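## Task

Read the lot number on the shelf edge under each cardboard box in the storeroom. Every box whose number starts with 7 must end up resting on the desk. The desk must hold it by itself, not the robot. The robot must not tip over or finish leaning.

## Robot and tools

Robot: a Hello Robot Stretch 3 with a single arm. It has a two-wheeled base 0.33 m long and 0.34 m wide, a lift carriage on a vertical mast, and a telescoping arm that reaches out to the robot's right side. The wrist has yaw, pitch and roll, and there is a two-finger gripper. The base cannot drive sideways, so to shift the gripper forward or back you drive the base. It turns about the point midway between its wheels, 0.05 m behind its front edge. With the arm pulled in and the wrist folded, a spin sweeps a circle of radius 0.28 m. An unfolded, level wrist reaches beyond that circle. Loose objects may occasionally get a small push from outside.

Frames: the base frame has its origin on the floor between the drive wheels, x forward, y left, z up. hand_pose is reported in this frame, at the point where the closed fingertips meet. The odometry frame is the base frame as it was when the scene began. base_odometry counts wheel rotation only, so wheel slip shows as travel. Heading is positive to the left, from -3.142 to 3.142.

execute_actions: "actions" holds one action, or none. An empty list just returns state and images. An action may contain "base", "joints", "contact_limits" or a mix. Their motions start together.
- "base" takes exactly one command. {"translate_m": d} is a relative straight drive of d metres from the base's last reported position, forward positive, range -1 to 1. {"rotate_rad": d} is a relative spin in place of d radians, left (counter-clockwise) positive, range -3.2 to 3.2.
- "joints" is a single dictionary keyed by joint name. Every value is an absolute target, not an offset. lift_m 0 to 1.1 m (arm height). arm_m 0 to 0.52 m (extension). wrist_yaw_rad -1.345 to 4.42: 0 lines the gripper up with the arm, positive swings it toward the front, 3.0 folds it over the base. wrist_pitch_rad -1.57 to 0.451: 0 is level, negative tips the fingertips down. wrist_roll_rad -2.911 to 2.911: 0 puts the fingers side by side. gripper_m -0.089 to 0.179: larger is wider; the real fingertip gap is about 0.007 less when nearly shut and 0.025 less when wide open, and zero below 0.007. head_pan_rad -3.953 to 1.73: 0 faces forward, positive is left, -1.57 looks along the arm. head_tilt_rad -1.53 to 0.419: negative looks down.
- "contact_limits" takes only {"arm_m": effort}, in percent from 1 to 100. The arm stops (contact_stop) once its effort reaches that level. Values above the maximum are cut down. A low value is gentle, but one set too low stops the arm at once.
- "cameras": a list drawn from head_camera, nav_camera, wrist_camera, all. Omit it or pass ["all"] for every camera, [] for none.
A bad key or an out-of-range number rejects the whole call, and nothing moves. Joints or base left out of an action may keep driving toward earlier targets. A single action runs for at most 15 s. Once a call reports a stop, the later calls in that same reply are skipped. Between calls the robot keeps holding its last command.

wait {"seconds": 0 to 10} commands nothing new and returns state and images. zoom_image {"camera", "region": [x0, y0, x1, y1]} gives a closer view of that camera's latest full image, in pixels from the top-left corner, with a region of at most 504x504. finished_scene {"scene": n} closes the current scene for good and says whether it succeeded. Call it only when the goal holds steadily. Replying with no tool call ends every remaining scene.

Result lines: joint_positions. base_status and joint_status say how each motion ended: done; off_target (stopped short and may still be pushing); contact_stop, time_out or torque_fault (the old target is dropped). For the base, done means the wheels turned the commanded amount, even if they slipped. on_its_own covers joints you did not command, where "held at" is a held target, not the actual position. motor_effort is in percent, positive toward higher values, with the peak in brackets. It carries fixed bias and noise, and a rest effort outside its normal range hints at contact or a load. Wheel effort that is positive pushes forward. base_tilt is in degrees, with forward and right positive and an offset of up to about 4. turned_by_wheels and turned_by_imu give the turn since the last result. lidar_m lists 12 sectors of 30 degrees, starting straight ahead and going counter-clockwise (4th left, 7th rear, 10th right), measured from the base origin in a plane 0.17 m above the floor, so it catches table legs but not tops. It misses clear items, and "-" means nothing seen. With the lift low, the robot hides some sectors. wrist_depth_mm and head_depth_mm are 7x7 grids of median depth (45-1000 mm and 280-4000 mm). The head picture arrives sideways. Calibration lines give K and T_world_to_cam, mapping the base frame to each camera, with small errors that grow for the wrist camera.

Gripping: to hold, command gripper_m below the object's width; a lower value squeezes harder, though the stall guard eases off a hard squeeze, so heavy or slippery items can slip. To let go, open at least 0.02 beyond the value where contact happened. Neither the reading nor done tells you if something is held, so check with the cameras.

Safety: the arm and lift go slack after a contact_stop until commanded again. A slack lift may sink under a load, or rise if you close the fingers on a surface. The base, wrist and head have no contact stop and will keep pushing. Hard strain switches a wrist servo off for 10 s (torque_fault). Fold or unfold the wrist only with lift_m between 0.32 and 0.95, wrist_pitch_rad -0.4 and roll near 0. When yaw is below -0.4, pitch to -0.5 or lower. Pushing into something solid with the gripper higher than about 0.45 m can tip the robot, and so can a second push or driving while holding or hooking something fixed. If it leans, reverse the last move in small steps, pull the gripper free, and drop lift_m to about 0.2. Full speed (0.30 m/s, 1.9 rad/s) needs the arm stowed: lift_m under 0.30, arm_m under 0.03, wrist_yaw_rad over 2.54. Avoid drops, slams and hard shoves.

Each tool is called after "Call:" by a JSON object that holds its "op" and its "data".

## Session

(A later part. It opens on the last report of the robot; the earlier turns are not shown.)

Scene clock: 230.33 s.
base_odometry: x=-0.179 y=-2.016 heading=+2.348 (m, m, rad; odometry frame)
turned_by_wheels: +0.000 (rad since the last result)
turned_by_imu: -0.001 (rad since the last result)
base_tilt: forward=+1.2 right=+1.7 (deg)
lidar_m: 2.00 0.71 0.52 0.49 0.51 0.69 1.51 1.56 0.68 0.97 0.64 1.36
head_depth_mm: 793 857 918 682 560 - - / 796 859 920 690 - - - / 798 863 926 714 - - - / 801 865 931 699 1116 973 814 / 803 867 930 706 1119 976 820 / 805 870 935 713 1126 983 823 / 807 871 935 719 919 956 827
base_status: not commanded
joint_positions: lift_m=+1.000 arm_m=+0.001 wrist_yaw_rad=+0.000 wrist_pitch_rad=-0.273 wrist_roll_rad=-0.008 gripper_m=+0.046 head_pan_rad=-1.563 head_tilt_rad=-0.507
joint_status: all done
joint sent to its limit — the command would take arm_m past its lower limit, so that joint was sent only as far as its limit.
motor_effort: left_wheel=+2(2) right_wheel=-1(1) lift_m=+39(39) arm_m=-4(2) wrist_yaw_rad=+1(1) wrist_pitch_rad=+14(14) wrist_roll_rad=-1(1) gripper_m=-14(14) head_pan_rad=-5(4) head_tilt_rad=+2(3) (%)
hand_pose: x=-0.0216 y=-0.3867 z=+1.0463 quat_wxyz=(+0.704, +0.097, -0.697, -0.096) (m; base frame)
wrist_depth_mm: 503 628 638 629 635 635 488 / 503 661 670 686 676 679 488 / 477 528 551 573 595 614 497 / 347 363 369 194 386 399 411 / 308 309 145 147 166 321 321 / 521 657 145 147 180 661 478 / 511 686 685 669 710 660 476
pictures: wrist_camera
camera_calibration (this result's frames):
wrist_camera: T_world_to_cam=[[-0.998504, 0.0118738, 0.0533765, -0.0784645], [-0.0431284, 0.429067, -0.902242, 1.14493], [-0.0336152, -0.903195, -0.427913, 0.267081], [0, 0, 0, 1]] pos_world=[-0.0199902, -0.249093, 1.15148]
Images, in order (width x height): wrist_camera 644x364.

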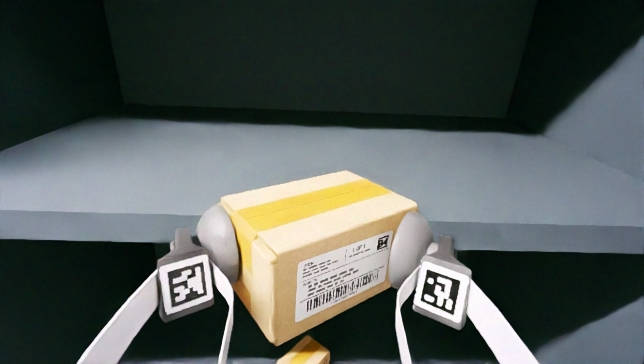

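Call:
{"op": "execute_actions", "data": {"actions": [{"base":{"translate_m":-1},"joints":{"lift_m":0.78}}], "cameras": []}}

Call:
{"op": "execute_actions", "data": {"actions": [{"base":{"translate_m":-0.1}}], "cameras": []}}

Call:
{"op": "execute_actions", "data": {"actions": [{"base":{"rotate_rad":1.59}}], "cameras": []}}

Call:
{"op": "execute_actions", "data": {"actions": [{"base":{"translate_m":-1}}], "cameras": []}}

Call:
{"op": "execute_actions", "data": {"actions": [{"base":{"translate_m":-0.2}}], "cameras": []}}

Call:
{"op": "execute_actions", "data": {"actions": [{"base":{"rotate_rad":0.2}}], "cameras": []}}

Call:
{"op": "execute_actions", "data": {"actions": [{"base":{"translate_m":-1},"joints":{"head_pan_rad":-2.0,"head_tilt_rad":-0.8}}]}}

Scene clock: 257.17 s.
base_odometry: x=+0.522 y=-2.729 heading=+2.348 (m, m, rad; odometry frame)
turned_by_wheels: +0.000 (rad since the last result)
turned_by_imu: -0.002 (rad since the last result)
base_tilt: forward=+1.4 right=+1.6 (deg)
lidar_m: 1.94 0.70 0.50 0.48 0.50 0.54 0.51 0.53 0.73 1.94 0.73 0.74
head_depth_mm: 1720 1810 1831 1840 1859 1615 1330 / 2705 2885 2931 2671 2086 1629 1269 / 2781 3029 3247 2953 2096 1642 493 / 2789 3031 3290 2931 2105 1654 1283 / 2828 3016 3307 2986 2142 1655 1353 / 2795 3030 3173 3035 2137 1660 1359 / 2795 3090 3213 3025 2158 1534 1290
base_status: done
joint_positions: lift_m=+0.780 arm_m=+0.001 wrist_yaw_rad=+0.000 wrist_pitch_rad=-0.273 wrist_roll_rad=-0.008 gripper_m=+0.046 head_pan_rad=-1.563 head_tilt_rad=-0.507
joint_status: all done
motor_effort: left_wheel=+2(2) right_wheel=+0(4) lift_m=+32(36) arm_m=-4(4) wrist_yaw_rad=+0(1) wrist_pitch_rad=+14(14) wrist_roll_rad=-1(1) gripper_m=-13(14) head_pan_rad=-5(4) head_tilt_rad=+2(2) (%)
hand_pose: x=-0.0216 y=-0.3867 z=+0.8266 quat_wxyz=(+0.704, +0.097, -0.697, -0.096) (m; base frame)
wrist_depth_mm: - - - - - 838 570 / 647 - - - - 814 565 / 648 - - - - 819 558 / 645 - - 194 - 799 561 / 662 - 145 146 165 812 552 / 663 867 145 147 181 753 546 / 642 - - - - 751 546
pictures: none
No camera images: the call's "cameras" was empty. Leave "cameras" out to get every camera's image.

Scene clock: 259.83 s.
base_odometry: x=+0.592 y=-2.801 heading=+2.348 (m, m, rad; odometry frame)
turned_by_wheels: +0.000 (rad since the last result)
turned_by_imu: -0.001 (rad since the last result)
base_tilt: forward=+1.3 right=+1.7 (deg)
lidar_m: 1.93 0.69 0.50 0.48 0.50 0.43 0.41 0.43 0.58 1.57 0.87 0.80
head_depth_mm: 1432 1457 1476 1503 1526 1487 1309 / 2257 2312 2395 2449 2011 1637 1268 / 2776 3025 3293 2912 2116 1641 493 / 2798 3020 3294 2980 2104 1655 1280 / 2786 3039 3300 2979 2141 1659 1351 / 2799 3078 3301 3025 2140 1663 1358 / 2835 3056 3343 3023 2159 1672 1367
base_status: done
joint_positions: lift_m=+0.780 arm_m=+0.001 wrist_yaw_rad=+0.000 wrist_pitch_rad=-0.273 wrist_roll_rad=-0.008 gripper_m=+0.046 head_pan_rad=-1.563 head_tilt_rad=-0.507
joint_status: not commanded
motor_effort: left_wheel=+2(4) right_wheel=+0(5) lift_m=+32(31) arm_m=-4(4) wrist_yaw_rad=+0(1) wrist_pitch_rad=+14(14) wrist_roll_rad=-1(1) gripper_m=-14(14) head_pan_rad=-4(5) head_tilt_rad=+2(2) (%)
hand_pose: x=-0.0216 y=-0.3867 z=+0.8266 quat_wxyz=(+0.704, +0.097, -0.697, -0.096) (m; base frame)
wrist_depth_mm: - - - - - 668 459 / - - - - - 664 445 / - - - - - 651 447 / 770 - - 194 - 655 445 / 788 - 145 146 165 669 442 / 785 - 146 147 180 598 438 / 763 - - - - 604 434
pictures: none
No camera images: the call's "cameras" was empty. Leave "cameras" out to get every camera's image.

Scene clock: 263.33 s.
base_odometry: x=+0.592 y=-2.801 heading=-2.345 (m, m, rad; odometry frame)
turned_by_wheels: +1.590 (rad since the last result)
turned_by_imu: +1.576 (rad since the last result)
base_tilt: forward=+1.2 right=+1.6 (deg)
lidar_m: 0.48 0.50 0.43 0.41 0.43 0.59 1.65 0.86 0.81 1.85 0.68 0.50
head_depth_mm: 2074 2181 2347 2457 1989 1624 1335 / 3587 3771 3440 2746 2076 1627 1268 / 3681 - - 2936 2107 1644 493 / 3774 - - 2941 2109 1648 1281 / 3063 2988 2932 2649 2142 1663 1351 / 1805 1793 1778 1753 1736 1605 1358 / 1272 1269 1266 1262 1253 1243 1224
base_status: done
joint_positions: lift_m=+0.780 arm_m=+0.001 wrist_yaw_rad=+0.000 wrist_pitch_rad=-0.273 wrist_roll_rad=-0.008 gripper_m=+0.046 head_pan_rad=-1.563 head_tilt_rad=-0.507
joint_status: not commanded
motor_effort: left_wheel=-1(6) right_wheel=+2(4) lift_m=+32(32) arm_m=-4(4) wrist_yaw_rad=+1(1) wrist_pitch_rad=+14(14) wrist_roll_rad=-1(1) gripper_m=-14(14) head_pan_rad=-4(4) head_tilt_rad=+3(2) (%)
hand_pose: x=-0.0216 y=-0.3867 z=+0.8266 quat_wxyz=(+0.704, +0.097, -0.697, -0.096) (m; base frame)
wrist_depth_mm: 604 870 - - - - - / 594 875 - - - - - / 616 888 - - - - - / 626 904 - 195 - - 951 / 616 892 146 147 166 - 734 / 625 800 145 147 179 - 611 / 600 - - - - - 928
pictures: none
No camera images: the call's "cameras" was empty. Leave "cameras" out to get every camera's image.

Scene clock: 274.70 s.
base_odometry: x=+1.292 y=-2.086 heading=-2.345 (m, m, rad; odometry frame)
turned_by_wheels: +0.000 (rad since the last result)
turned_by_imu: -0.001 (rad since the last result)
base_tilt: forward=+1.3 right=+1.6 (deg)
lidar_m: 1.48 0.59 0.43 0.42 0.44 0.60 1.68 2.03 2.75 0.60 0.63 1.53
head_depth_mm: 3517 3869 3872 2878 2087 1620 1325 / 3677 3933 - 2887 2102 1632 1274 / 3675 3949 3919 2929 2104 1646 494 / 488 526 573 620 687 765 887 / 484 523 569 625 691 772 878 / 486 526 572 627 693 776 883 / 489 529 576 631 699 782 890
base_status: done
joint_positions: lift_m=+0.780 arm_m=+0.001 wrist_yaw_rad=+0.000 wrist_pitch_rad=-0.273 wrist_roll_rad=-0.008 gripper_m=+0.046 head_pan_rad=-1.563 head_tilt_rad=-0.507
joint_status: not commanded
motor_effort: left_wheel=-1(7) right_wheel=+2(3) lift_m=+32(33) arm_m=-4(4) wrist_yaw_rad=+0(0) wrist_pitch_rad=+14(14) wrist_roll_rad=-1(1) gripper_m=-14(14) head_pan_rad=-3(4) head_tilt_rad=+2(2) (%)
hand_pose: x=-0.0216 y=-0.3867 z=+0.8266 quat_wxyz=(+0.704, +0.097, -0.697, -0.096) (m; base frame)
wrist_depth_mm: 316 315 313 - - - - / 329 336 334 - - - - / 355 361 357 - - - - / 385 380 377 194 - - - / 408 410 146 146 167 - - / 445 439 145 148 181 - - / 488 489 490 - - - -
pictures: none
No camera images: the call's "cameras" was empty. Leave "cameras" out to get every camera's image.

Scene clock: 278.07 s.
base_odometry: x=+1.432 y=-1.943 heading=-2.346 (m, m, rad; odometry frame)
turned_by_wheels: +0.000 (rad since the last result)
turned_by_imu: -0.001 (rad since the last result)
base_tilt: forward=+1.2 right=+1.6 (deg)
lidar_m: 1.59 0.59 0.44 0.42 0.44 0.60 1.69 1.84 2.62 0.81 0.64 0.86
head_depth_mm: 3601 3985 - 2887 2080 1621 1330 / 3683 3833 3878 2894 2086 1634 1271 / 3706 4000 - 2942 2109 1634 494 / 3304 3828 3754 2645 2037 1650 1281 / 1295 1278 1260 1241 1231 1208 1186 / 768 765 758 751 747 799 880 / 546 545 582 630 698 781 889
base_status: done
joint_positions: lift_m=+0.780 arm_m=+0.001 wrist_yaw_rad=+0.000 wrist_pitch_rad=-0.273 wrist_roll_rad=-0.008 gripper_m=+0.046 head_pan_rad=-1.563 head_tilt_rad=-0.507
joint_status: not commanded
motor_effort: left_wheel=-1(6) right_wheel=+2(3) lift_m=+32(32) arm_m=-4(4) wrist_yaw_rad=+1(1) wrist_pitch_rad=+14(14) wrist_roll_rad=-1(1) gripper_m=-14(14) head_pan_rad=-4(3) head_tilt_rad=+2(3) (%)
hand_pose: x=-0.0216 y=-0.3867 z=+0.8266 quat_wxyz=(+0.704, +0.097, -0.697, -0.096) (m; base frame)
wrist_depth_mm: 312 403 765 - - - - / 334 412 823 - - - - / 351 406 854 - - - - / 382 413 742 194 - - - / 409 423 145 147 166 - - / 443 444 145 147 181 - - / 482 513 774 - - - -
pictures: none
No camera images: the call's "cameras" was empty. Leave "cameras" out to get every camera's image.

Scene clock: 279.30 s.
base_odometry: x=+1.432 y=-1.943 heading=-2.146 (m, m, rad; odometry frame)
turned_by_wheels: +0.200 (rad since the last result)
turned_by_imu: +0.198 (rad since the last result)
base_tilt: forward=+1.3 right=+1.7 (deg)
lidar_m: 0.94 0.50 0.42 0.42 0.47 0.77 1.84 1.84 3.78 0.64 0.68 1.68
head_depth_mm: 3553 3843 - 2853 2067 1620 1329 / 2991 3636 3714 2884 2086 1630 1275 / 1147 1248 1380 1536 1741 1583 494 / 710 751 795 846 901 944 949 / 526 565 612 664 735 829 945 / 522 567 619 684 763 860 994 / 536 583 641 707 792 899 1042
base_status: done
joint_positions: lift_m=+0.780 arm_m=+0.001 wrist_yaw_rad=+0.000 wrist_pitch_rad=-0.273 wrist_roll_rad=-0.008 gripper_m=+0.046 head_pan_rad=-1.563 head_tilt_rad=-0.507
joint_status: not commanded
motor_effort: left_wheel=-2(7) right_wheel=+2(5) lift_m=+32(32) arm_m=-4(4) wrist_yaw_rad=+1(1) wrist_pitch_rad=+14(14) wrist_roll_rad=-1(1) gripper_m=-13(14) head_pan_rad=-4(4) head_tilt_rad=+3(2) (%)
hand_pose: x=-0.0216 y=-0.3867 z=+0.8266 quat_wxyz=(+0.704, +0.097, -0.697, -0.096) (m; base frame)
wrist_depth_mm: 377 356 359 799 - - - / 403 386 375 865 - - - / 431 411 401 949 - - - / 472 443 417 195 - - - / 519 484 146 146 166 - - / 581 532 146 148 181 - - / 645 584 533 - - - -
pictures: none
No camera images: the call's "cameras" was empty. Leave "cameras" out to get every camera's image.

Scene clock: 290.67 s.
base_odometry: x=+1.975 y=-1.104 heading=-2.146 (m, m, rad; odometry frame)
turned_by_wheels: +0.000 (rad since the last result)
turned_by_imu: -0.001 (rad since the last result)
base_tilt: forward=+1.3 right=+1.6 (deg)
lidar_m: 1.38 0.75 0.63 0.62 0.70 1.11 1.11 0.91 1.19 2.65 1.41 1.25
head_depth_mm: 1988 1416 1037 848 1545 1312 - / 2496 1429 1086 1773 1554 1389 - / 3369 1445 2241 1900 1567 1396 - / 3464 3010 2428 1913 1576 1400 - / 3479 3349 2439 1921 1522 - - / 3427 3403 2464 1947 543 1322 1174 / 3301 3420 2485 1930 1616 1359 1176
base_status: done
joint_positions: lift_m=+0.780 arm_m=+0.001 wrist_yaw_rad=+0.000 wrist_pitch_rad=-0.273 wrist_roll_rad=-0.008 gripper_m=+0.046 head_pan_rad=-1.993 head_tilt_rad=-0.790
joint_status: all done
motor_effort: left_wheel=-1(7) right_wheel=+2(2) lift_m=+32(32) arm_m=-4(4) wrist_yaw_rad=+1(1) wrist_pitch_rad=+14(14) wrist_roll_rad=-1(1) gripper_m=-14(14) head_pan_rad=-5(31) head_tilt_rad=-4(19) (%)
hand_pose: x=-0.0216 y=-0.3867 z=+0.8266 quat_wxyz=(+0.704, +0.097, -0.697, -0.096) (m; base frame)
wrist_depth_mm: - - - - - - - / - - - - - - - / - - - - - - 869 / - - - 194 - - 603 / - - 145 147 167 - - / - - 145 147 181 - - / - - - - - - -
pictures: head_camera (sideways: a quarter turn clockwise sets it upright), nav_camera (sideways: a quarter turn counterclockwise sets it upright), wrist_camera
camera_calibration (this result's frames):
head_camera: T_world_to_cam=[[0.295883, 0.622314, -0.724692, 0.960533], [0.917121, -0.397212, 0.0333516, -0.0453749], [-0.267101, -0.674498, -0.688265, 0.859014], [0, 0, 0, 1]] pos_world=[-0.0131474, -0.0363732, 1.28883]
nav_camera: T_world_to_cam=[[-0.227413, -0.639156, 0.734686, -0.915817], [-0.913738, 0.400916, 0.065949, -0.0222602], [-0.336699, -0.656313, -0.675195, 0.845375], [0, 0, 0, 1]] pos_world=[0.0560279, -0.0215954, 1.2451]
wrist_camera: T_world_to_cam=[[-0.998504, 0.0118541, 0.0533793, -0.0667417], [-0.0431344, 0.429203, -0.902178, 0.94664], [-0.033605, -0.90313, -0.428049, 0.173193], [0, 0, 0, 1]] pos_world=[-0.019989, -0.249093, 0.931735]
Images, in order (width x height): head_camera 896x504, nav_camera 672x504, wrist_camera 644x364.

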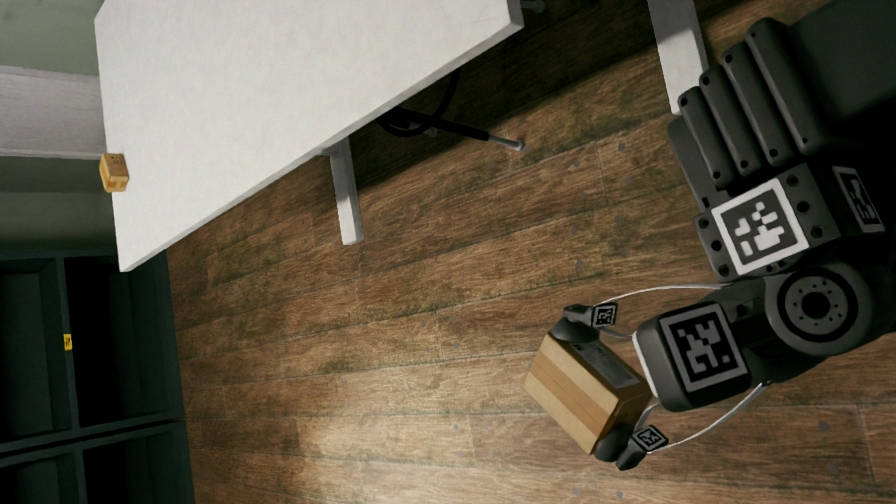

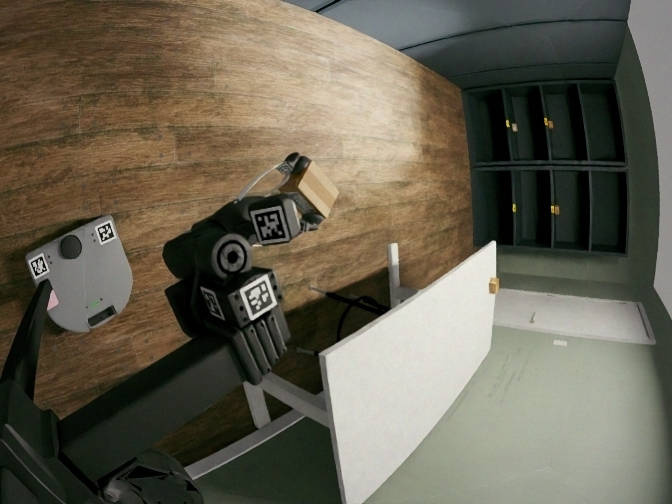

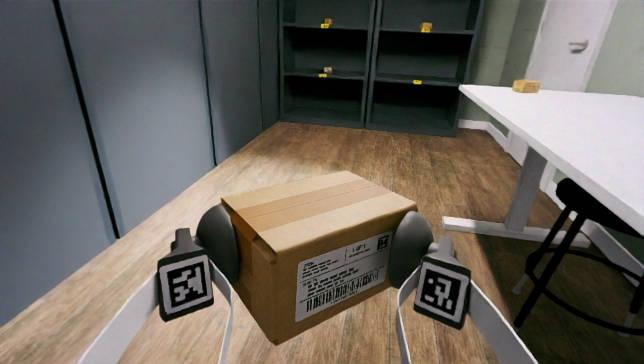

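Call:
{"op": "execute_actions", "data": {"actions": [{"base":{"rotate_rad":-0.9},"joints":{"head_pan_rad":-1.57,"lift_m":0.75}}], "cameras": []}}

Call:
{"op": "execute_actions", "data": {"actions": [{"joints":{"arm_m":0.5}}], "cameras": ["head_camera","wrist_camera"]}}

Scene clock: 297.23 s.
base_odometry: x=+1.975 y=-1.104 heading=-3.046 (m, m, rad; odometry frame)
turned_by_wheels: -0.900 (rad since the last result)
turned_by_imu: -0.894 (rad since the last result)
base_tilt: forward=+1.3 right=+1.6 (deg)
lidar_m: 1.30 1.25 1.08 0.69 0.62 0.63 0.77 1.11 1.12 0.91 1.19 2.05
head_depth_mm: 1135 1234 1084 1569 1545 1325 - / 1249 1337 1044 1693 1548 1324 - / 1387 1437 1055 918 581 - - / 1545 1462 1066 868 1586 1342 1161 / 1774 1473 1078 931 1593 1346 1169 / 2013 1493 1086 1876 1598 1355 1178 / 2408 1516 1245 1955 1595 1357 1183
base_status: done
joint_positions: lift_m=+0.750 arm_m=+0.001 wrist_yaw_rad=+0.000 wrist_pitch_rad=-0.273 wrist_roll_rad=-0.008 gripper_m=+0.046 head_pan_rad=-1.577 head_tilt_rad=-0.790
joint_status: all done
motor_effort: left_wheel=+3(9) right_wheel=-1(2) lift_m=+31(34) arm_m=-4(4) wrist_yaw_rad=+1(0) wrist_pitch_rad=+14(14) wrist_roll_rad=-1(1) gripper_m=-15(14) head_pan_rad=+2(32) head_tilt_rad=-4(4) (%)
hand_pose: x=-0.0216 y=-0.3867 z=+0.7966 quat_wxyz=(+0.704, +0.097, -0.697, -0.096) (m; base frame)
wrist_depth_mm: - - - - - 800 674 / - - - - - 828 700 / - - 626 632 677 840 715 / - - 447 194 - 884 736 / - - 145 145 166 911 757 / - - 145 147 181 925 786 / - - - 915 - 932 819
pictures: none
No camera images: the call's "cameras" was empty. Leave "cameras" out to get every camera's image.

Scene clock: 302.07 s.
base_odometry: x=+1.975 y=-1.104 heading=-3.046 (m, m, rad; odometry frame)
turned_by_wheels: +0.000 (rad since the last result)
turned_by_imu: -0.001 (rad since the last result)
base_tilt: forward=+1.3 right=+1.7 (deg)
lidar_m: 1.30 1.25 1.08 0.69 0.62 0.63 0.77 1.10 1.11 0.91 1.19 2.05
head_depth_mm: 1137 1235 1079 1511 - - 1143 / 1247 1337 - 1212 1494 1330 1155 / 1378 1439 - 915 1461 1337 1155 / 1544 1459 1027 864 1569 1339 1168 / 1767 1484 1075 929 1591 1345 1167 / 2012 1489 1081 1870 1594 1354 1174 / 2395 1510 1238 1934 1598 1364 1181
base_status: not commanded
joint_positions: lift_m=+0.750 arm_m=+0.500 wrist_yaw_rad=+0.000 wrist_pitch_rad=-0.273 wrist_roll_rad=-0.008 gripper_m=+0.046 head_pan_rad=-1.577 head_tilt_rad=-0.790
joint_status: all done
motor_effort: left_wheel=+3(3) right_wheel=-1(1) lift_m=+32(31) arm_m=+4(3) wrist_yaw_rad=+1(1) wrist_pitch_rad=+14(14) wrist_roll_rad=-1(1) gripper_m=-15(14) head_pan_rad=+2(2) head_tilt_rad=-4(4) (%)
hand_pose: x=-0.0216 y=-0.8848 z=+0.7966 quat_wxyz=(+0.704, +0.097, -0.697, -0.096) (m; base frame)
wrist_depth_mm: - - - 847 661 530 445 / - - - 888 682 547 462 / 561 592 605 639 631 556 475 / 390 399 405 195 432 440 459 / 300 303 145 146 166 329 337 / 239 251 145 147 180 259 264 / 202 203 199 201 212 215 217
pictures: head_camera (sideways: a quarter turn clockwise sets it upright), wrist_camera
camera_calibration (this result's frames):
head_camera: T_world_to_cam=[[0.0192725, 0.689069, -0.724439, 0.961891], [0.999418, 0.00711604, 0.0333565, -0.0458832], [0.0281401, -0.724661, -0.688531, 0.857559], [0, 0, 0, 1]] pos_world=[0.00318666, -0.0410438, 1.28882]
wrist_camera: T_world_to_cam=[[-0.998505, 0.0117663, 0.0533792, -0.0592919], [-0.0431709, 0.429229, -0.902163, 1.13339], [-0.0335271, -0.903119, -0.428079, -0.289507], [0, 0, 0, 1]] pos_world=[-0.0199801, -0.747246, 0.901737]
Images, in order (width x height): head_camera 896x504, wrist_camera 644x364.

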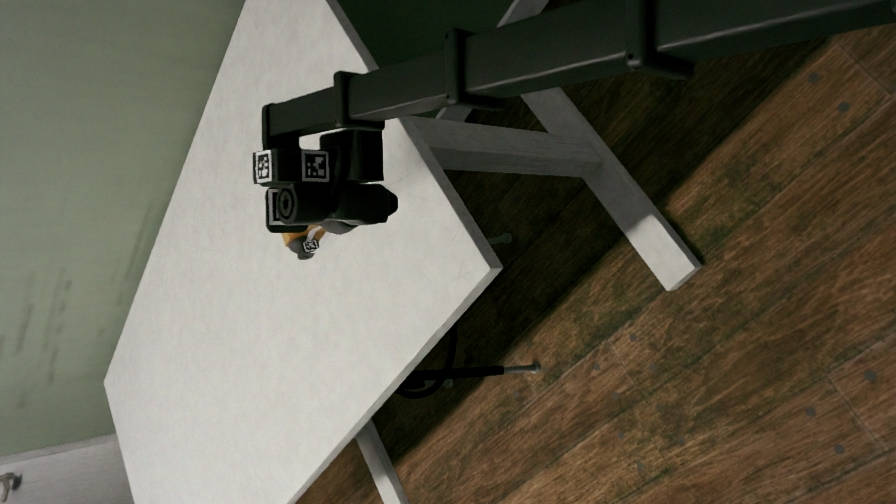

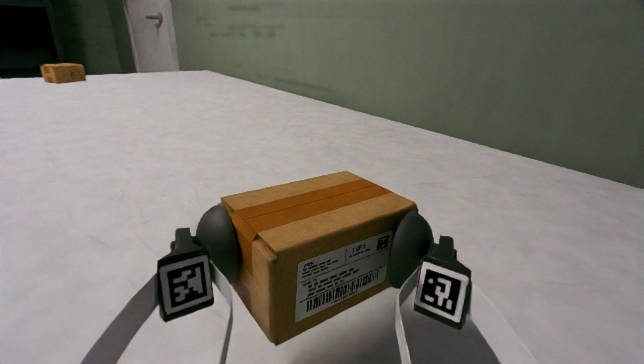

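390→286: 0.05 down.

Call:
{"op": "execute_actions", "data": {"actions": [{"joints":{"lift_m":0.703}}], "cameras": []}}

Call:
{"op": "execute_actions", "data": {"actions": [{"joints":{"gripper_m":0.15}}], "cameras": []}}

Call:
{"op": "execute_actions", "data": {"actions": [{"joints":{"arm_m":0.4,"lift_m":0.73}}], "cameras": ["wrist_camera"]}}

Call:
{"op": "finished_scene", "data": {"scene": 1}}

Scene clock: 313.60 s.
base_odometry: x=+1.975 y=-1.104 heading=-3.046 (m, m, rad; odometry frame)
turned_by_wheels: +0.000 (rad since the last result)
turned_by_imu: -0.001 (rad since the last result)
base_tilt: forward=+1.3 right=+1.7 (deg)
lidar_m: 1.31 1.25 1.08 0.69 0.62 0.63 0.77 1.11 1.11 0.91 1.19 2.05
head_depth_mm: 1137 1235 1085 1547 1585 - - / 1249 1332 1088 1268 1483 1325 1155 / 1387 1435 1144 1217 1467 1329 1162 / 1563 1450 1084 860 1576 1340 1165 / 1762 1472 1074 930 1587 1352 1164 / 2003 1498 1089 1866 1593 1351 1173 / 2403 1512 1243 1944 1605 1361 1177
base_status: not commanded
joint_positions: lift_m=+0.703 arm_m=+0.500 wrist_yaw_rad=+0.000 wrist_pitch_rad=-0.273 wrist_roll_rad=-0.008 gripper_m=+0.046 head_pan_rad=-1.577 head_tilt_rad=-0.790
joint_status: all done
motor_effort: left_wheel=+3(3) right_wheel=-1(1) lift_m=+31(32) arm_m=+4(4) wrist_yaw_rad=+0(1) wrist_pitch_rad=+14(14) wrist_roll_rad=-1(1) gripper_m=-15(14) head_pan_rad=+2(4) head_tilt_rad=-3(4) (%)
hand_pose: x=-0.0216 y=-0.8848 z=+0.7496 quat_wxyz=(+0.704, +0.097, -0.697, -0.096) (m; base frame)
wrist_depth_mm: - - - 849 645 532 449 / 771 830 880 811 683 538 471 / 419 437 453 469 491 508 465 / 289 293 301 193 320 329 335 / 220 223 145 146 166 243 249 / 178 185 146 147 174 193 195 / 149 150 148 150 156 158 161
pictures: none
No camera images: the call's "cameras" was empty. Leave "cameras" out to get every camera's image.

Scene clock: 315.13 s.
base_odometry: x=+1.975 y=-1.104 heading=-3.046 (m, m, rad; odometry frame)
turned_by_wheels: +0.000 (rad since the last result)
turned_by_imu: +0.000 (rad since the last result)
base_tilt: forward=+1.3 right=+1.7 (deg)
lidar_m: 1.31 1.25 1.08 0.69 0.62 0.63 0.77 1.11 1.11 0.91 1.19 2.06
head_depth_mm: 1134 1236 1082 1551 1579 - - / 1243 1343 1093 1272 1480 1333 1153 / 1385 1438 1151 1213 1459 1331 1159 / 1553 1458 1104 864 1578 1334 1160 / 1772 1472 1074 932 1575 1342 1172 / 2005 1501 1088 1867 1591 1354 1175 / 2386 1514 1248 1931 1601 1358 1174
base_status: not commanded
joint_positions: lift_m=+0.703 arm_m=+0.500 wrist_yaw_rad=+0.000 wrist_pitch_rad=-0.272 wrist_roll_rad=-0.008 gripper_m=+0.150 head_pan_rad=-1.577 head_tilt_rad=-0.790
joint_status: all done
motor_effort: left_wheel=+3(3) right_wheel=-1(1) lift_m=+31(30) arm_m=+4(4) wrist_yaw_rad=+0(1) wrist_pitch_rad=+13(14) wrist_roll_rad=-1(1) gripper_m=+1(81) head_pan_rad=+2(3) head_tilt_rad=-3(4) (%)
hand_pose: x=-0.0216 y=-0.8849 z=+0.7497 quat_wxyz=(+0.704, +0.097, -0.697, -0.096) (m; base frame)
wrist_depth_mm: - - - 862 663 528 448 / 786 842 874 795 669 552 458 / 419 434 454 477 498 509 466 / 291 297 302 197 320 329 342 / 221 232 160 149 217 253 246 / 185 - 169 147 182 - 196 / 144 150 149 150 156 154 164
pictures: none
No camera images: the call's "cameras" was empty. Leave "cameras" out to get every camera's image.

Scene clock: 317.10 s.
base_odometry: x=+1.975 y=-1.104 heading=-3.046 (m, m, rad; odometry frame)
turned_by_wheels: +0.000 (rad since the last result)
turned_by_imu: -0.001 (rad since the last result)
base_tilt: forward=+1.3 right=+1.6 (deg)
lidar_m: 1.30 1.25 1.08 0.69 0.62 0.63 0.77 1.11 1.11 0.91 1.19 2.05
head_depth_mm: 1133 1236 1082 1537 - - 1130 / 1246 1340 1093 - 1487 1323 1151 / 1382 1439 1122 1725 1457 1337 1165 / 1548 1459 1101 865 1583 1345 1168 / 1773 1477 1070 931 1580 1352 1171 / 2003 1487 1086 1870 1600 1346 1173 / 2375 1518 1241 1947 1607 1361 1178
base_status: not commanded
joint_positions: lift_m=+0.730 arm_m=+0.400 wrist_yaw_rad=+0.000 wrist_pitch_rad=-0.271 wrist_roll_rad=-0.008 gripper_m=+0.150 head_pan_rad=-1.577 head_tilt_rad=-0.790
joint_status: all done
motor_effort: left_wheel=+3(3) right_wheel=-1(1) lift_m=+37(40) arm_m=-4(5) wrist_yaw_rad=+1(1) wrist_pitch_rad=+13(13) wrist_roll_rad=-1(1) gripper_m=+0(1) head_pan_rad=+2(3) head_tilt_rad=-3(5) (%)
hand_pose: x=-0.0216 y=-0.7858 z=+0.7767 quat_wxyz=(+0.704, +0.096, -0.697, -0.096) (m; base frame)
wrist_depth_mm: - - - 942 718 578 491 / 959 - - 927 753 597 512 / 519 517 553 581 583 588 521 / 349 355 365 261 387 393 413 / 266 284 272 251 284 304 314 / 223 - 220 224 228 - 258 / 173 181 184 187 189 186 572
pictures: wrist_camera
camera_calibration (this result's frames):
wrist_camera: T_world_to_cam=[[-0.998505, 0.0118521, 0.0533625, -0.0593171], [-0.0431692, 0.42788, -0.902804, 1.07239], [-0.0335328, -0.903758, -0.426728, -0.210143], [0, 0, 0, 1]] pos_world=[-0.0199807, -0.648071, 0.881653]
Images, in order (width x height): wrist_camera 644x364.

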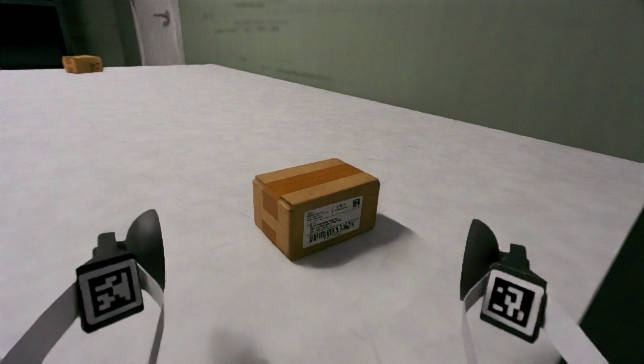

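The scene is finished: the task was done.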